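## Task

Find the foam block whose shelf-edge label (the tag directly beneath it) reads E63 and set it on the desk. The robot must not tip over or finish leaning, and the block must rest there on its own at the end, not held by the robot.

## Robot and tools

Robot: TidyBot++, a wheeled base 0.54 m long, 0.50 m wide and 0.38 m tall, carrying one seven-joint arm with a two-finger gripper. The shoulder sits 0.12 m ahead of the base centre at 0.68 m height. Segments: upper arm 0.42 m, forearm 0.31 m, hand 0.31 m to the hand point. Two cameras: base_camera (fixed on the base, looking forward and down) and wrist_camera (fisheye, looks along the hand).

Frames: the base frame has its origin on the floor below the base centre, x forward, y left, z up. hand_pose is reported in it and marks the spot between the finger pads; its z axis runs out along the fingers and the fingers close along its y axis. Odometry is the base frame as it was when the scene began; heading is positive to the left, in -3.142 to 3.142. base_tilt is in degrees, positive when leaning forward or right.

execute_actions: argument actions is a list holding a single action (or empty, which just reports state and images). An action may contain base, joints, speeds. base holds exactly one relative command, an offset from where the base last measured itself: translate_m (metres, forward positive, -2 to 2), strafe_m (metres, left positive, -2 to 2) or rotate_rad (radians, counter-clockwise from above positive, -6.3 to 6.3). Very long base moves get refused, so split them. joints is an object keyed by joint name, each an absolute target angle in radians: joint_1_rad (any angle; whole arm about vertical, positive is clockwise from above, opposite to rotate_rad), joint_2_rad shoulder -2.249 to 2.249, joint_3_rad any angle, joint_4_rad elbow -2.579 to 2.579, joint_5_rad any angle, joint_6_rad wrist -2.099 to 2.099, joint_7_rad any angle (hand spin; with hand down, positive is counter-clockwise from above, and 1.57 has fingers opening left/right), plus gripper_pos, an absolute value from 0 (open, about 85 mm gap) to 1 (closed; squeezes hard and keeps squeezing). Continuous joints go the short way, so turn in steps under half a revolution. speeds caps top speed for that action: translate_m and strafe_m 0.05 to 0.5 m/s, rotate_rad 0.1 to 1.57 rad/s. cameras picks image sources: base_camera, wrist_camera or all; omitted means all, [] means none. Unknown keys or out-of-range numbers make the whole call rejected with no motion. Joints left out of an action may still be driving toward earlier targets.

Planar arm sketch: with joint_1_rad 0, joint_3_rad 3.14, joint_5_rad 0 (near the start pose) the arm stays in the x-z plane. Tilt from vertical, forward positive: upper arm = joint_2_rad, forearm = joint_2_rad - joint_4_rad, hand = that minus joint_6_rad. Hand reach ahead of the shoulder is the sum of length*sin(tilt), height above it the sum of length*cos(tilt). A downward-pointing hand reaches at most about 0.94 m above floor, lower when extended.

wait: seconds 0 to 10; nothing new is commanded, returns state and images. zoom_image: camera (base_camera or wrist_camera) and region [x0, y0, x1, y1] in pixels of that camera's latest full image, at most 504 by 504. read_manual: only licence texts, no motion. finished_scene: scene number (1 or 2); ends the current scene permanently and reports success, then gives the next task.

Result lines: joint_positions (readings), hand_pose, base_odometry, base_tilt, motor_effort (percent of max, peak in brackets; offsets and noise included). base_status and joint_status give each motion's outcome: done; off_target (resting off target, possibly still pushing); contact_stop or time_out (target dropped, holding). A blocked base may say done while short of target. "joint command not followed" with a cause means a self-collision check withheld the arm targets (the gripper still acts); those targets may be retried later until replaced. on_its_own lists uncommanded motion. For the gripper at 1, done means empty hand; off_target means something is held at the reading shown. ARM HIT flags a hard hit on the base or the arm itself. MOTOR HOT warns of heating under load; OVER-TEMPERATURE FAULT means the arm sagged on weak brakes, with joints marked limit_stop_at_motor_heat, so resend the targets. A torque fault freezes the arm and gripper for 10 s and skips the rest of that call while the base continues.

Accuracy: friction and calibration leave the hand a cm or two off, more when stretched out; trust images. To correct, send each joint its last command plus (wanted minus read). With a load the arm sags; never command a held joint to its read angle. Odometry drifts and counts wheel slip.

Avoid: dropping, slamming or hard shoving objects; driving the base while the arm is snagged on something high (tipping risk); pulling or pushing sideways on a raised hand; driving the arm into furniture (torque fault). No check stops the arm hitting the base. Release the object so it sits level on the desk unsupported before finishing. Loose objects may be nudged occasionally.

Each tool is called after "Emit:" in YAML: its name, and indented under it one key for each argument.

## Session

Emit:
execute_actions:
  actions: []

Scene clock: 0.00 s.
base_odometry: x=+0.000 y=+0.000 heading=+0.000 (m, m, rad; odometry frame)
base_tilt: forward=-0.6 right=+0.9 (deg)
base_status: not commanded
joint_positions: joint_1_rad=+0.035 joint_2_rad=-0.308 joint_3_rad=+3.139 joint_4_rad=-2.552 joint_5_rad=+0.055 joint_6_rad=-0.829 joint_7_rad=+1.542 gripper_pos=+0.000
joint_status: not commanded
motor_effort: joint_1_rad=+1 joint_2_rad=-2 joint_3_rad=-1 joint_4_rad=+14 joint_5_rad=+0 joint_6_rad=+0 joint_7_rad=+1 (%)
hand_pose: x=+0.2581 y=-0.0159 z=+0.5763 quat_wxyz=(+0.021, +0.999, -0.013, +0.034) (m; base frame)
pictures: base_camera, wrist_camera
camera_calibration (this result's frames):
wrist_camera: T_world_to_cam=[[-0.0678128, -0.994791, 0.0761113, -0.0482748], [-0.997478, 0.0659997, -0.0260919, 0.325084], [0.0209327, -0.0776887, -0.996758, 0.706123], [0, 0, 0, 1]] pos_world=[0.306209, -0.014621, 0.71599]
Images, in order (width x height): base_camera 644x364, wrist_camera 644x476.

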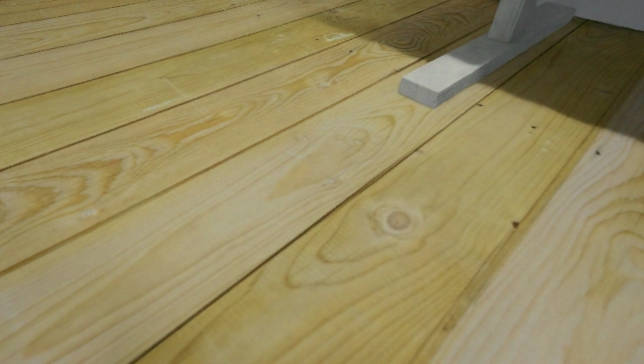

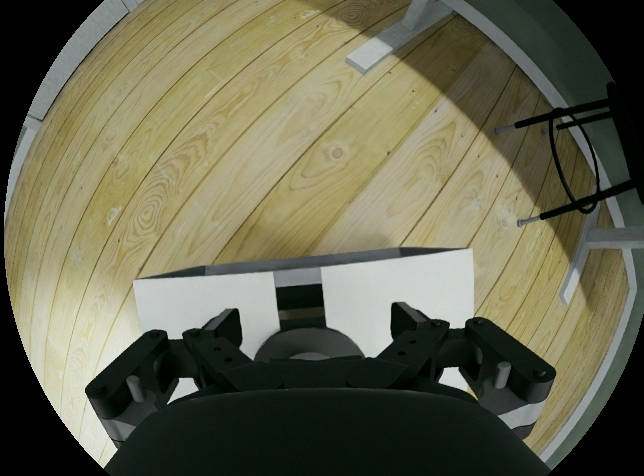

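Emit:
execute_actions:
  actions:
    - {"base":{"rotate_rad":2.34},"joints":{"joint_1_rad":0.0,"joint_5_rad":-0.03,"joint_6_rad":0.55,"joint_7_rad":1.6}}

Scene clock: 12.90 s.
base_odometry: x=+0.000 y=+0.000 heading=+2.340 (m, m, rad; odometry frame)
base_tilt: forward=-0.6 right=+0.9 (deg)
base_status: done
joint_positions: joint_1_rad=+0.019 joint_2_rad=-0.308 joint_3_rad=+3.139 joint_4_rad=-2.551 joint_5_rad=-0.002 joint_6_rad=+0.532 joint_7_rad=+1.563 gripper_pos=+0.000
joint_status: all done
motor_effort: joint_1_rad=+0(0) joint_2_rad=-6(8) joint_3_rad=+0(1) joint_4_rad=+19(19) joint_5_rad=-1(2) joint_6_rad=+8(7) joint_7_rad=+1(1) (%)
hand_pose: x=+0.5457 y=-0.0061 z=+0.8437 quat_wxyz=(+0.003, +0.755, -0.010, +0.656) (m; base frame)
pictures: base_camera, wrist_camera
camera_calibration (this result's frames):
wrist_camera: T_world_to_cam=[[-0.0614288, -0.997274, -0.0408876, 0.0558087], [-0.181621, 0.0514496, -0.982022, 0.979561], [0.981448, -0.0528983, -0.184287, -0.242142], [0, 0, 0, 1]] pos_world=[0.418987, -0.00755036, 0.919608]
Images, in order (width x height): base_camera 644x364, wrist_camera 644x476.

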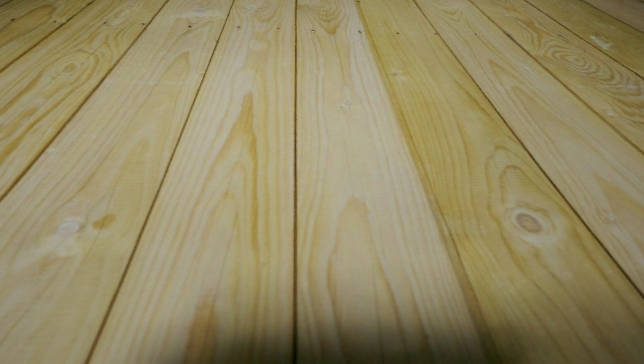

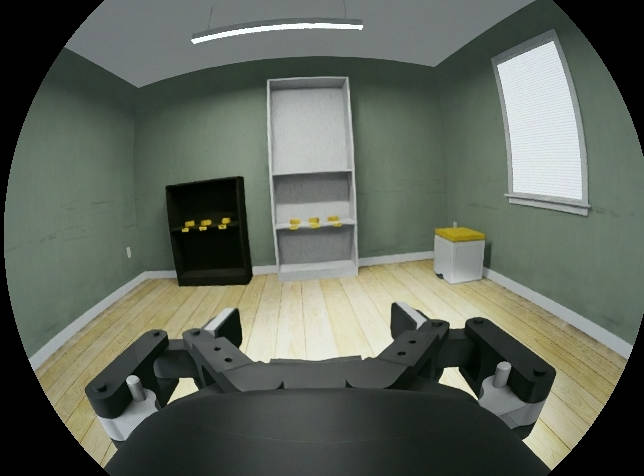

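Emit:
execute_actions:
  actions:
    - {"base":{"translate_m":1.8},"joints":{"joint_1_rad":-0.02,"joint_2_rad":0.5,"joint_4_rad":-2.1,"joint_6_rad":0.7}}

Scene clock: 23.20 s.
base_odometry: x=-1.253 y=+1.292 heading=+2.340 (m, m, rad; odometry frame)
base_tilt: forward=-0.6 right=+0.8 (deg)
base_status: done
joint_positions: joint_1_rad=+0.005 joint_2_rad=+0.488 joint_3_rad=+3.139 joint_4_rad=-2.112 joint_5_rad=-0.002 joint_6_rad=+0.663 joint_7_rad=+1.563 gripper_pos=+0.000
joint_status: all done
motor_effort: joint_1_rad=+0(0) joint_2_rad=-29(31) joint_3_rad=-1(0) joint_4_rad=+14(19) joint_5_rad=+0(1) joint_6_rad=+7(9) joint_7_rad=+1(1) (%)
hand_pose: x=+0.7691 y=-0.0008 z=+0.6729 quat_wxyz=(-0.002, +0.824, -0.005, +0.567) (m; base frame)
pictures: base_camera, wrist_camera
camera_calibration (this result's frames):
wrist_camera: T_world_to_cam=[[-0.0556753, -0.997953, -0.0314636, 0.0570347], [-0.397722, 0.0510711, -0.916084, 0.973868], [0.915815, -0.0384895, -0.399751, -0.297097], [0, 0, 0, 1]] pos_world=[0.66259, -0.00425367, 0.775175]
Images, in order (width x height): base_camera 644x364, wrist_camera 644x476.

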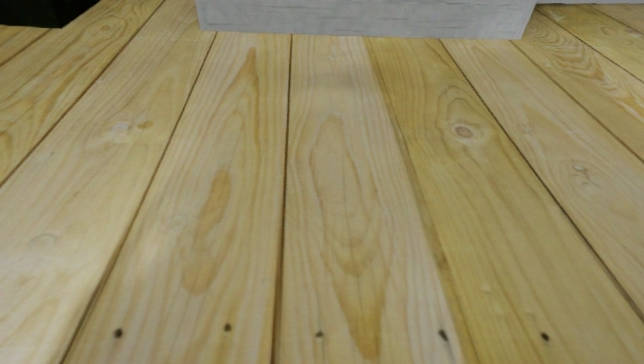

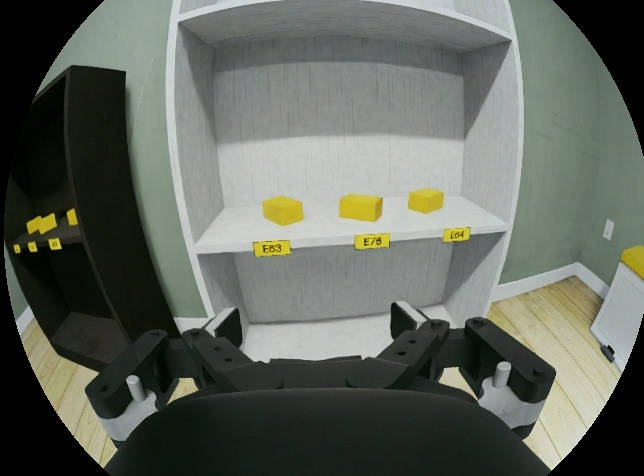

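Emit:
zoom_image:
  camera: "wrist_camera"
  region: [240, 185, 320, 265]

Emit:
zoom_image:
  camera: "wrist_camera"
  region: [240, 215, 490, 265]

Region (240, 185, 320, 265) of wrist_camera's 644x476 image, scaled by 6.300.

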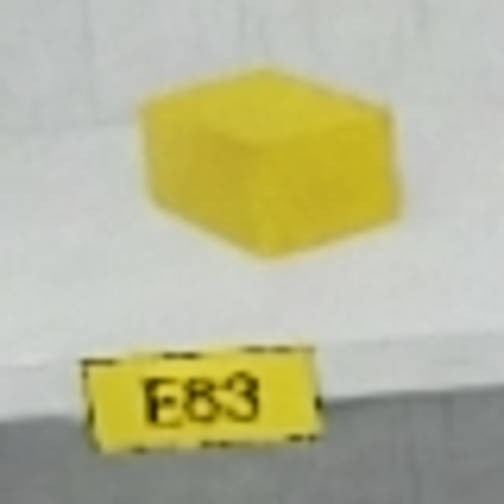

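Region (240, 215, 490, 265) of wrist_camera's 644x476 image, scaled by 2.016; it fills the top 101 rows of this view, and the rest is white.

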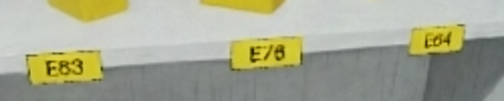

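Emit:
execute_actions:
  actions:
    - {"base":{"translate_m":0.22},"joints":{"joint_6_rad":0.5}}

Scene clock: 28.57 s.
base_odometry: x=-1.406 y=+1.450 heading=+2.341 (m, m, rad; odometry frame)
base_tilt: forward=-0.6 right=+0.9 (deg)
base_status: done
joint_positions: joint_1_rad=+0.004 joint_2_rad=+0.493 joint_3_rad=+3.139 joint_4_rad=-2.108 joint_5_rad=-0.002 joint_6_rad=+0.524 joint_7_rad=+1.563 gripper_pos=+0.000
joint_status: all done
motor_effort: joint_1_rad=+0(1) joint_2_rad=-29(32) joint_3_rad=-1(2) joint_4_rad=+14(16) joint_5_rad=-1(0) joint_6_rad=+6(8) joint_7_rad=+1(1) (%)
hand_pose: x=+0.7521 y=-0.0002 z=+0.6317 quat_wxyz=(-0.002, +0.862, -0.005, +0.507) (m; base frame)
pictures: base_camera, wrist_camera
camera_calibration (this result's frames):
wrist_camera: T_world_to_cam=[[-0.058657, -0.997989, -0.0240387, 0.0529648], [-0.522632, 0.0512165, -0.851018, 0.982187], [0.850538, -0.0373548, -0.524585, -0.170039], [0, 0, 0, 1]] pos_world=[0.661054, -0.00379764, 0.747932]
Images, in order (width x height): base_camera 644x364, wrist_camera 644x476.

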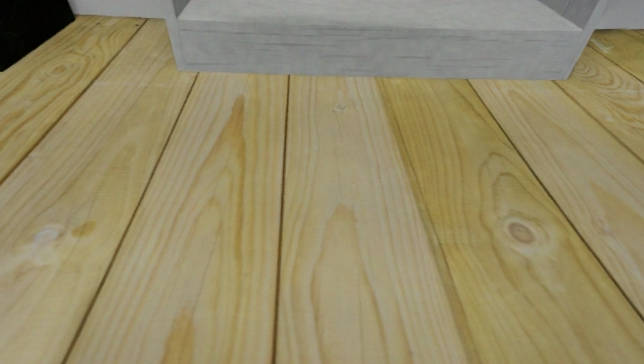

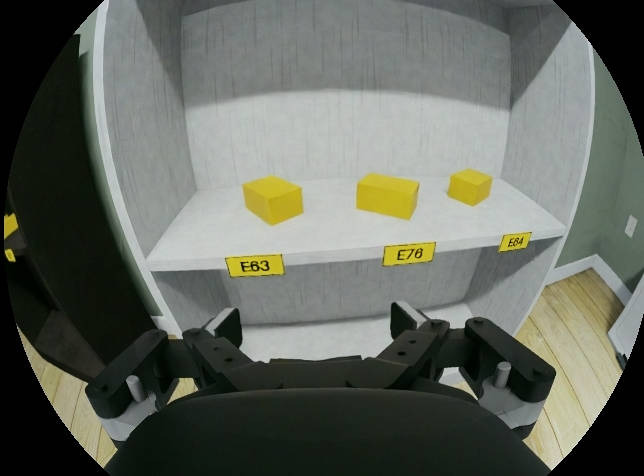

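Emit:
zoom_image:
  camera: "wrist_camera"
  region: [210, 165, 330, 285]

Region (210, 165, 330, 285) of wrist_camera's 644x476 image, scaled by 4.200.

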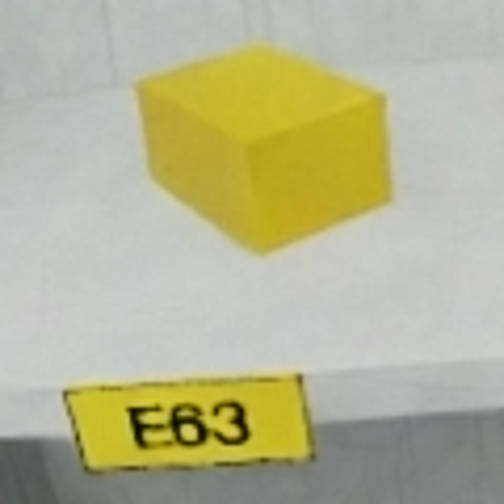

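Emit:
execute_actions:
  actions:
    - {"base":{"strafe_m":-0.383},"joints":{"joint_1_rad":-0.70,"joint_2_rad":0.56,"joint_4_rad":-1.447,"joint_6_rad":-0.57}}

Scene clock: 87.57 s.
base_odometry: x=-1.132 y=+1.717 heading=+2.341 (m, m, rad; odometry frame)
base_tilt: forward=-0.6 right=+0.8 (deg)
base_status: done
joint_positions: joint_1_rad=-0.680 joint_2_rad=+0.539 joint_3_rad=+3.139 joint_4_rad=-1.464 joint_5_rad=-0.002 joint_6_rad=-0.534 joint_7_rad=+1.563 gripper_pos=+0.000
joint_status: all done
motor_effort: joint_1_rad=+1(2) joint_2_rad=-34(35) joint_3_rad=-1(2) joint_4_rad=+18(20) joint_5_rad=-1(1) joint_6_rad=+4(7) joint_7_rad=+1(1) (%)
hand_pose: x=+0.6443 y=+0.4289 z=+0.6550 quat_wxyz=(-0.102, +0.901, +0.315, +0.279) (m; base frame)
pictures: base_camera, wrist_camera
camera_calibration (this result's frames):
wrist_camera: T_world_to_cam=[[0.5829, -0.812542, 0.00148392, -0.0341362], [-0.688366, -0.494788, -0.530412, 1.05468], [0.431717, 0.308156, -0.847739, 0.283251], [0, 0, 0, 1]] pos_world=[0.623618, 0.406818, 0.799587]
Images, in order (width x height): base_camera 644x364, wrist_camera 644x476.

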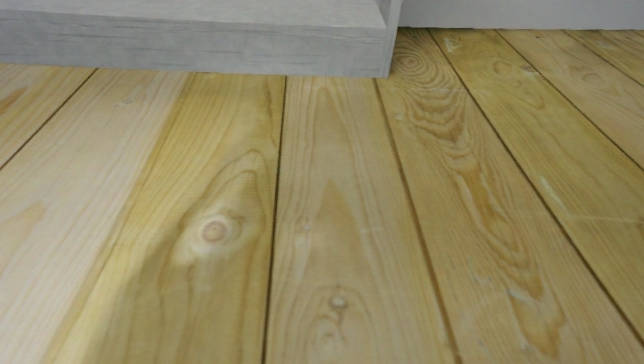

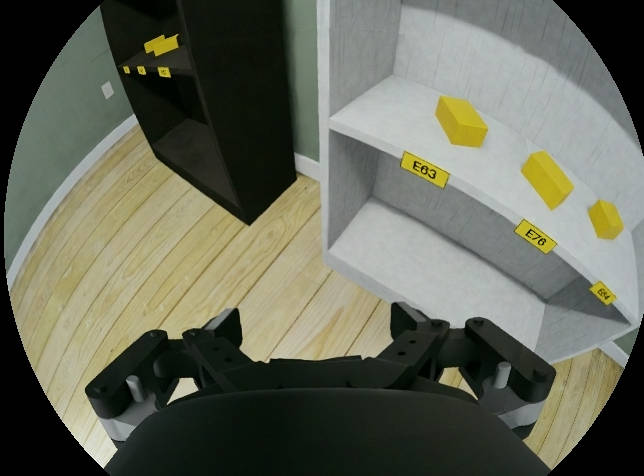

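Emit:
execute_actions:
  actions:
    - {"base":{"translate_m":0.40},"speeds":{"translate_m":0.35}}

Scene clock: 95.23 s.
base_odometry: x=-1.410 y=+2.004 heading=+2.341 (m, m, rad; odometry frame)
base_tilt: forward=-0.6 right=+0.8 (deg)
base_status: done
joint_positions: joint_1_rad=-0.685 joint_2_rad=+0.544 joint_3_rad=+3.139 joint_4_rad=-1.461 joint_5_rad=-0.003 joint_6_rad=-0.535 joint_7_rad=+1.563 gripper_pos=+0.000
joint_status: not commanded
motor_effort: joint_1_rad=+1(3) joint_2_rad=-35(36) joint_3_rad=-1(3) joint_4_rad=+18(20) joint_5_rad=+0(1) joint_6_rad=+4(5) joint_7_rad=+1(1) (%)
hand_pose: x=+0.6429 y=+0.4320 z=+0.6532 quat_wxyz=(-0.102, +0.901, +0.317, +0.278) (m; base frame)
pictures: base_camera, wrist_camera
camera_calibration (this result's frames):
wrist_camera: T_world_to_cam=[[0.586607, -0.809871, 0.00130474, -0.0342581], [-0.68707, -0.498511, -0.528603, 1.05392], [0.428751, 0.309186, -0.848868, 0.283527], [0, 0, 0, 1]] pos_world=[0.622654, 0.409986, 0.79783]
Images, in order (width x height): base_camera 644x364, wrist_camera 644x476.

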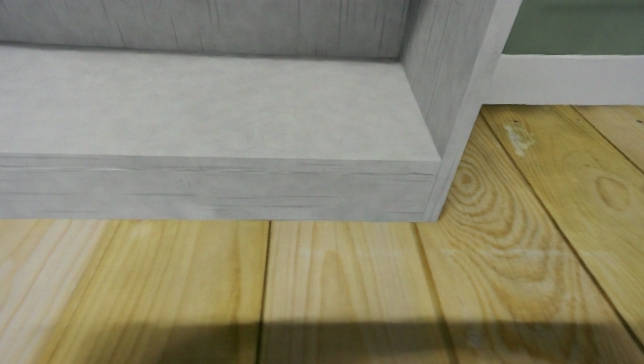

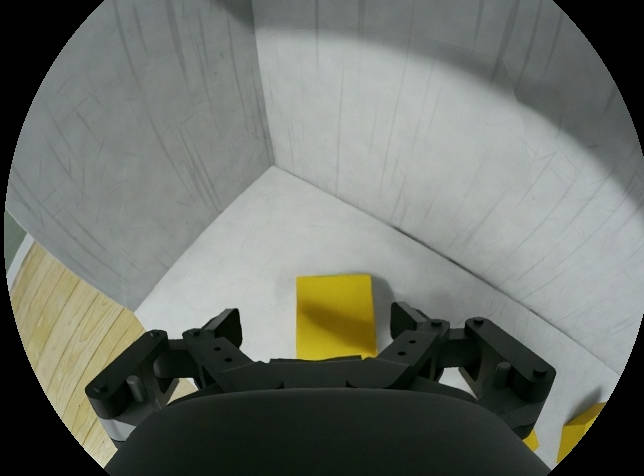

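Emit:
execute_actions:
  actions:
    - {"joints":{"joint_1_rad":-0.65,"joint_2_rad":0.592,"joint_4_rad":-1.526,"joint_6_rad":-0.41}}
  cameras: ["wrist_camera"]

Scene clock: 111.53 s.
base_odometry: x=-1.410 y=+2.004 heading=+2.341 (m, m, rad; odometry frame)
base_tilt: forward=-0.6 right=+0.8 (deg)
base_status: not commanded
joint_positions: joint_1_rad=-0.667 joint_2_rad=+0.579 joint_3_rad=+3.139 joint_4_rad=-1.516 joint_5_rad=-0.003 joint_6_rad=-0.447 joint_7_rad=+1.563 gripper_pos=+0.000
joint_status: all done
motor_effort: joint_1_rad=+0(1) joint_2_rad=-35(36) joint_3_rad=-1(2) joint_4_rad=+18(19) joint_5_rad=-1(1) joint_6_rad=+5(5) joint_7_rad=+1(1) (%)
hand_pose: x=+0.6502 y=+0.4217 z=+0.6202 quat_wxyz=(-0.099, +0.904, +0.309, +0.279) (m; base frame)
pictures: wrist_camera
camera_calibration (this result's frames):
wrist_camera: T_world_to_cam=[[0.571345, -0.820709, 0.00142555, -0.0324045], [-0.696809, -0.486007, -0.527498, 1.03676], [0.433616, 0.30039, -0.849555, 0.256492], [0, 0, 0, 1]] pos_world=[0.629716, 0.400228, 0.764837]
Images, in order (width x height): wrist_camera 644x476.

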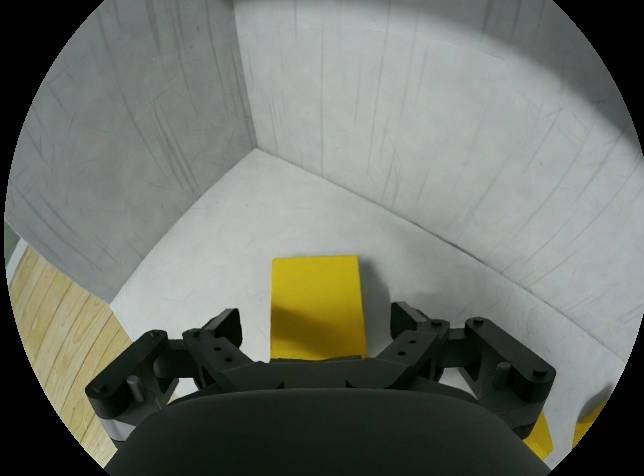

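Emit:
execute_actions:
  actions:
    - {"joints":{"joint_2_rad":0.643,"joint_4_rad":-1.577,"joint_6_rad":-0.306}}
  cameras: ["wrist_camera"]

Scene clock: 120.93 s.
base_odometry: x=-1.410 y=+2.004 heading=+2.341 (m, m, rad; odometry frame)
base_tilt: forward=-0.6 right=+0.8 (deg)
base_status: not commanded
joint_positions: joint_1_rad=-0.667 joint_2_rad=+0.634 joint_3_rad=+3.139 joint_4_rad=-1.564 joint_5_rad=-0.003 joint_6_rad=-0.341 joint_7_rad=+1.563 gripper_pos=+0.000
joint_status: all done
motor_effort: joint_1_rad=+1(0) joint_2_rad=-35(37) joint_3_rad=-1(2) joint_4_rad=+17(18) joint_5_rad=-1(1) joint_6_rad=+4(5) joint_7_rad=+1(1) (%)
hand_pose: x=+0.6518 y=+0.4229 z=+0.5800 quat_wxyz=(-0.100, +0.904, +0.309, +0.280) (m; base frame)
pictures: wrist_camera
camera_calibration (this result's frames):
wrist_camera: T_world_to_cam=[[0.571093, -0.820885, 0.00135636, -0.03202], [-0.696106, -0.485158, -0.529206, 1.01742], [0.435075, 0.301281, -0.848492, 0.219444], [0, 0, 0, 1]] pos_world=[0.631046, 0.401212, 0.724666]
Images, in order (width x height): wrist_camera 644x476.

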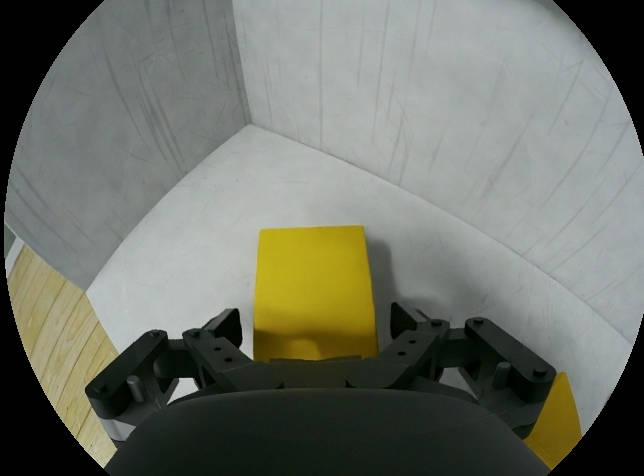

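Emit:
execute_actions:
  actions:
    - {"joints":{"gripper_pos":1.0}}
  cameras: ["wrist_camera"]

Scene clock: 123.77 s.
base_odometry: x=-1.410 y=+2.004 heading=+2.341 (m, m, rad; odometry frame)
base_tilt: forward=-0.6 right=+0.8 (deg)
base_status: not commanded
joint_positions: joint_1_rad=-0.667 joint_2_rad=+0.633 joint_3_rad=+3.139 joint_4_rad=-1.564 joint_5_rad=-0.003 joint_6_rad=-0.340 joint_7_rad=+1.564 gripper_pos=+0.391
joint_status: gripper_pos off_target (ended at +0.391, target +1.000)
motor_effort: joint_1_rad=+1(2) joint_2_rad=-34(37) joint_3_rad=-1(2) joint_4_rad=+16(17) joint_5_rad=-1(1) joint_6_rad=+5(5) joint_7_rad=+1(1) (%)
hand_pose: x=+0.6522 y=+0.4232 z=+0.5812 quat_wxyz=(-0.100, +0.903, +0.309, +0.281) (m; base frame)
pictures: wrist_camera
camera_calibration (this result's frames):
wrist_camera: T_world_to_cam=[[0.571108, -0.820874, 0.00121975, -0.0319305], [-0.694989, -0.484315, -0.531442, 1.01861], [0.436837, 0.302663, -0.847094, 0.217593], [0, 0, 0, 1]] pos_world=[0.631105, 0.401259, 0.725692]
Images, in order (width x height): wrist_camera 644x476.

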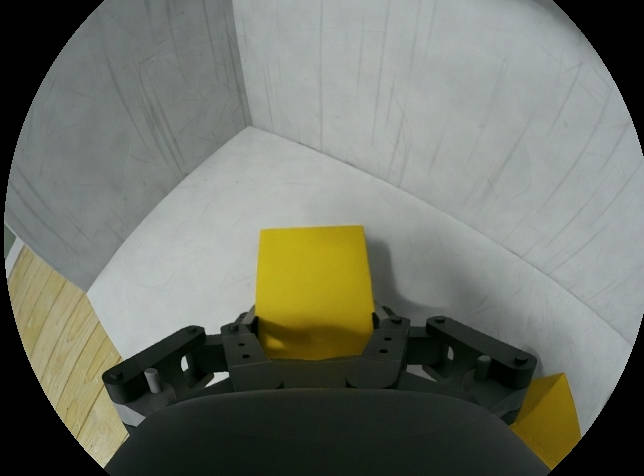

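Emit:
execute_actions:
  actions:
    - {"base":{"translate_m":-0.5},"joints":{"joint_2_rad":0.56,"joint_4_rad":-1.50,"joint_6_rad":-0.485}}
  cameras: ["wrist_camera"]

Scene clock: 143.40 s.
base_odometry: x=-1.062 y=+1.645 heading=+2.341 (m, m, rad; odometry frame)
base_tilt: forward=-0.6 right=+0.8 (deg)
base_status: done
joint_positions: joint_1_rad=-0.657 joint_2_rad=+0.571 joint_3_rad=+3.139 joint_4_rad=-1.512 joint_5_rad=-0.003 joint_6_rad=-0.452 joint_7_rad=+1.564 gripper_pos=+0.391
joint_status: all done
motor_effort: joint_1_rad=+1(4) joint_2_rad=-35(39) joint_3_rad=-1(3) joint_4_rad=+18(18) joint_5_rad=-1(1) joint_6_rad=+4(6) joint_7_rad=+1(1) (%)
hand_pose: x=+0.6546 y=+0.4175 z=+0.6265 quat_wxyz=(-0.099, +0.904, +0.304, +0.282) (m; base frame)
pictures: wrist_camera
camera_calibration (this result's frames):
wrist_camera: T_world_to_cam=[[0.56369, -0.825986, 0.000520119, -0.030659], [-0.698532, -0.477045, -0.533368, 1.04211], [0.440803, 0.300291, -0.845883, 0.254288], [0, 0, 0, 1]] pos_world=[0.63314, 0.39545, 0.770943]
Images, in order (width x height): wrist_camera 644x476.

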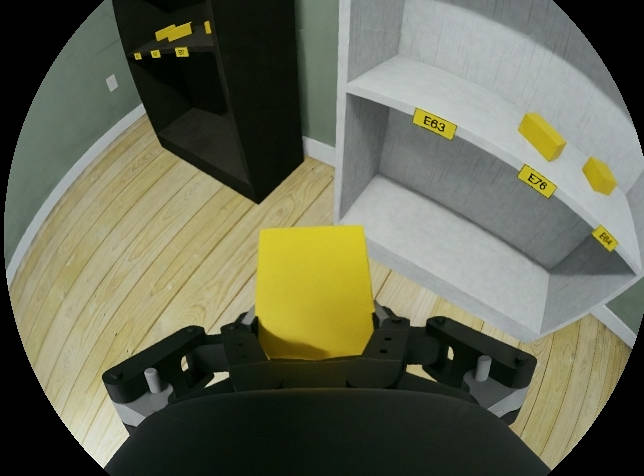

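Emit:
execute_actions:
  actions:
    - {"base":{"translate_m":-2.0},"joints":{"joint_1_rad":-2.80,"joint_2_rad":0.47,"joint_4_rad":-0.912,"joint_6_rad":-1.17}}
  cameras: ["wrist_camera"]

Scene clock: 153.47 s.
base_odometry: x=+0.331 y=+0.210 heading=+2.341 (m, m, rad; odometry frame)
base_tilt: forward=-0.6 right=+0.8 (deg)
base_status: done
joint_positions: joint_1_rad=-2.788 joint_2_rad=+0.490 joint_3_rad=+3.139 joint_4_rad=-0.930 joint_5_rad=-0.005 joint_6_rad=-1.133 joint_7_rad=+1.564 gripper_pos=+0.391
joint_status: all done
motor_effort: joint_1_rad=+0(3) joint_2_rad=-34(38) joint_3_rad=-1(3) joint_4_rad=+20(21) joint_5_rad=-1(1) joint_6_rad=+5(4) joint_7_rad=+1(1) (%)
hand_pose: x=-0.5218 y=+0.2325 z=+0.8413 quat_wxyz=(-0.286, +0.172, +0.941, +0.047) (m; base frame)
pictures: wrist_camera
camera_calibration (this result's frames):
wrist_camera: T_world_to_cam=[[0.398695, 0.917083, -0.000725778, -0.0107564], [0.784754, -0.341575, -0.517192, 0.975602], [-0.474556, 0.205632, -0.855869, 0.562917], [0, 0, 0, 1]] pos_world=[-0.494183, 0.227352, 0.98635]
Images, in order (width x height): wrist_camera 644x476.

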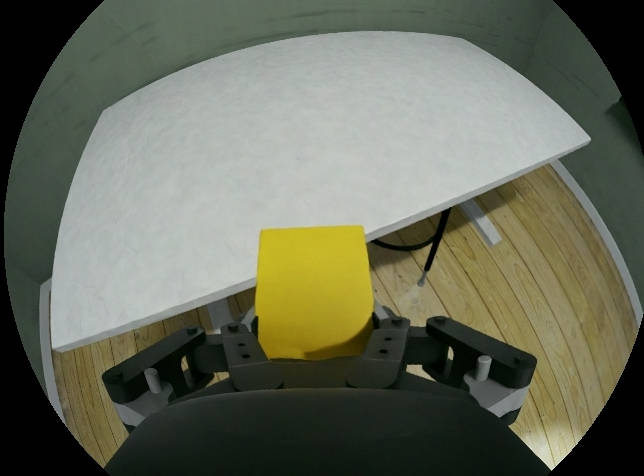

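Emit:
execute_actions:
  actions:
    - {"base":{"translate_m":-0.27},"joints":{"joint_4_rad":-1.078,"joint_6_rad":-0.94},"speeds":{"translate_m":0.3}}
  cameras: ["wrist_camera"]

Scene clock: 167.97 s.
base_odometry: x=+0.520 y=+0.017 heading=+2.341 (m, m, rad; odometry frame)
base_tilt: forward=-0.6 right=+0.8 (deg)
base_status: done
joint_positions: joint_1_rad=-2.788 joint_2_rad=+0.477 joint_3_rad=+3.139 joint_4_rad=-1.067 joint_5_rad=-0.005 joint_6_rad=-0.976 joint_7_rad=+1.564 gripper_pos=+0.391
joint_status: all done
motor_effort: joint_1_rad=+1(2) joint_2_rad=-34(37) joint_3_rad=-1(2) joint_4_rad=+20(20) joint_5_rad=-1(1) joint_6_rad=+5(5) joint_7_rad=+1(1) (%)
hand_pose: x=-0.5282 y=+0.2350 z=+0.8110 quat_wxyz=(-0.302, +0.171, +0.937, +0.049) (m; base frame)
pictures: wrist_camera
camera_calibration (this result's frames):
wrist_camera: T_world_to_cam=[[0.399423, 0.916763, -0.00268297, -0.00841179], [0.768162, -0.336274, -0.544836, 0.978192], [-0.500388, 0.215559, -0.838538, 0.503352], [0, 0, 0, 1]] pos_world=[-0.496179, 0.22815, 0.955012]
Images, in order (width x height): wrist_camera 644x476.

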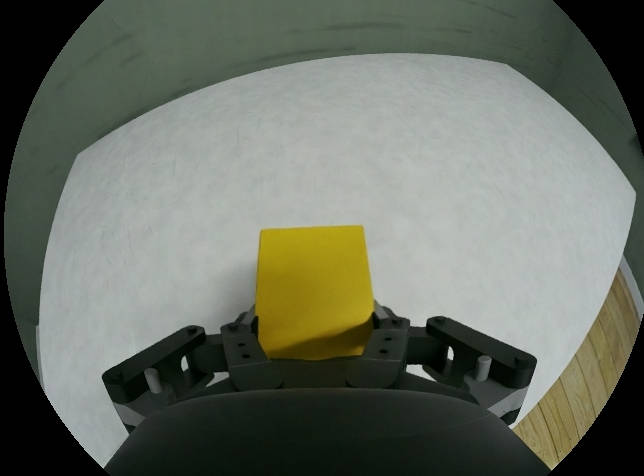

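Emit:
execute_actions:
  actions:
    - {"joints":{"joint_4_rad":-1.23,"joint_6_rad":-0.805}}
  cameras: []

Scene clock: 174.27 s.
base_odometry: x=+0.520 y=+0.017 heading=+2.341 (m, m, rad; odometry frame)
base_tilt: forward=-0.7 right=+0.9 (deg)
base_status: not commanded
joint_positions: joint_1_rad=-2.788 joint_2_rad=+0.477 joint_3_rad=+3.139 joint_4_rad=-1.220 joint_5_rad=-0.005 joint_6_rad=-0.845 joint_7_rad=+1.564 gripper_pos=+0.391
joint_status: all done
motor_effort: joint_1_rad=+0(0) joint_2_rad=-35(36) joint_3_rad=-1(1) joint_4_rad=+20(21) joint_5_rad=+0(1) joint_6_rad=+5(5) joint_7_rad=+1(1) (%)
hand_pose: x=-0.5206 y=+0.2323 z=+0.7590 quat_wxyz=(-0.291, +0.172, +0.940, +0.048) (m; base frame)
pictures: none
No camera images: the call's "cameras" was empty. Leave "cameras" out to get every camera's image.

Emit:
execute_actions:
  actions:
    - {"joints":{"joint_4_rad":-1.28,"joint_6_rad":-0.75}}
  cameras: ["wrist_camera"]

Scene clock: 177.67 s.
base_odometry: x=+0.519 y=+0.017 heading=+2.341 (m, m, rad; odometry frame)
base_tilt: forward=-0.6 right=+0.8 (deg)
base_status: not commanded
joint_positions: joint_1_rad=-2.788 joint_2_rad=+0.473 joint_3_rad=+3.139 joint_4_rad=-1.258 joint_5_rad=-0.005 joint_6_rad=-0.786 joint_7_rad=+1.564 gripper_pos=+0.391
joint_status: all done
motor_effort: joint_1_rad=+1(0) joint_2_rad=-32(34) joint_3_rad=-1(1) joint_4_rad=+19(20) joint_5_rad=-1(1) joint_6_rad=+4(5) joint_7_rad=+1(1) (%)
hand_pose: x=-0.5240 y=+0.2336 z=+0.7537 quat_wxyz=(-0.303, +0.171, +0.936, +0.050) (m; base frame)
pictures: wrist_camera
camera_calibration (this result's frames):
wrist_camera: T_world_to_cam=[[0.400274, 0.916392, -0.00273421, -0.00839706], [0.766243, -0.336323, -0.547502, 0.944279], [-0.502646, 0.217056, -0.8368, 0.454839], [0, 0, 0, 1]] pos_world=[-0.491562, 0.226552, 0.897581]
Images, in order (width x height): wrist_camera 644x476.

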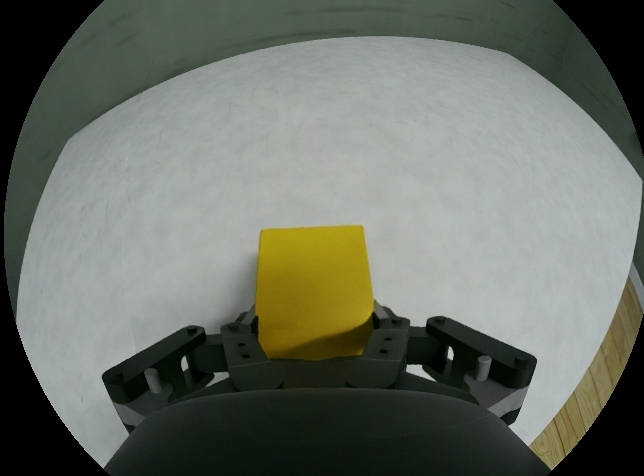

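Emit:
execute_actions:
  actions:
    - {"joints":{"gripper_pos":0.0}}
  cameras: []

Emit:
execute_actions:
  actions:
    - {"joints":{"joint_4_rad":-1.03,"joint_6_rad":-1.05}}
  cameras: ["wrist_camera"]

Scene clock: 182.80 s.
base_odometry: x=+0.519 y=+0.017 heading=+2.341 (m, m, rad; odometry frame)
base_tilt: forward=-0.7 right=+0.8 (deg)
base_status: not commanded
joint_positions: joint_1_rad=-2.788 joint_2_rad=+0.473 joint_3_rad=+3.139 joint_4_rad=-1.262 joint_5_rad=-0.005 joint_6_rad=-0.786 joint_7_rad=+1.564 gripper_pos=+0.000
joint_status: all done
motor_effort: joint_1_rad=+1(1) joint_2_rad=-34(35) joint_3_rad=-1(1) joint_4_rad=+20(20) joint_5_rad=-1(1) joint_6_rad=+4(5) joint_7_rad=+1(1) (%)
hand_pose: x=-0.5227 y=+0.2331 z=+0.7514 quat_wxyz=(-0.301, +0.171, +0.937, +0.050) (m; base frame)
pictures: none
No camera images: the call's "cameras" was empty. Leave "cameras" out to get every camera's image.

Scene clock: 184.10 s.
base_odometry: x=+0.519 y=+0.017 heading=+2.341 (m, m, rad; odometry frame)
base_tilt: forward=-0.6 right=+0.9 (deg)
base_status: not commanded
joint_positions: joint_1_rad=-2.788 joint_2_rad=+0.473 joint_3_rad=+3.139 joint_4_rad=-1.044 joint_5_rad=-0.005 joint_6_rad=-1.012 joint_7_rad=+1.564 gripper_pos=+0.000
joint_status: all done
motor_effort: joint_1_rad=+0(0) joint_2_rad=-34(35) joint_3_rad=-1(1) joint_4_rad=+20(22) joint_5_rad=-1(1) joint_6_rad=+5(5) joint_7_rad=+1(1) (%)
hand_pose: x=-0.5245 y=+0.2336 z=+0.8184 quat_wxyz=(-0.297, +0.171, +0.938, +0.049) (m; base frame)
pictures: wrist_camera
camera_calibration (this result's frames):
wrist_camera: T_world_to_cam=[[0.399174, 0.916873, -0.00206025, -0.00926534], [0.773007, -0.337747, -0.537017, 0.975338], [-0.493072, 0.21277, -0.843569, 0.520339], [0, 0, 0, 1]] pos_world=[-0.49368, 0.227199, 0.962696]
Images, in order (width x height): wrist_camera 644x476.

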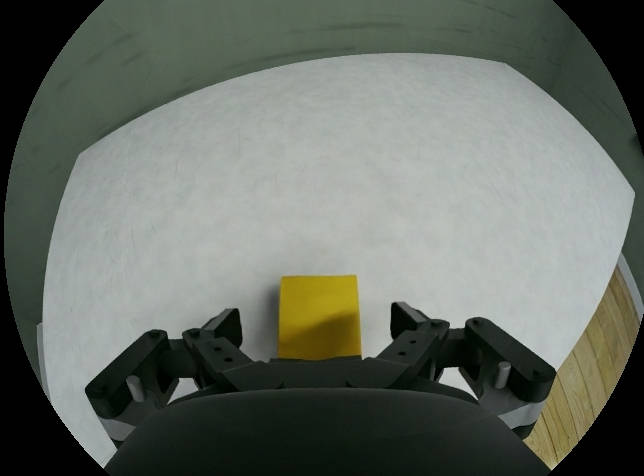

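Emit:
finished_scene:
  scene: 2

The scene is finished: the task was done.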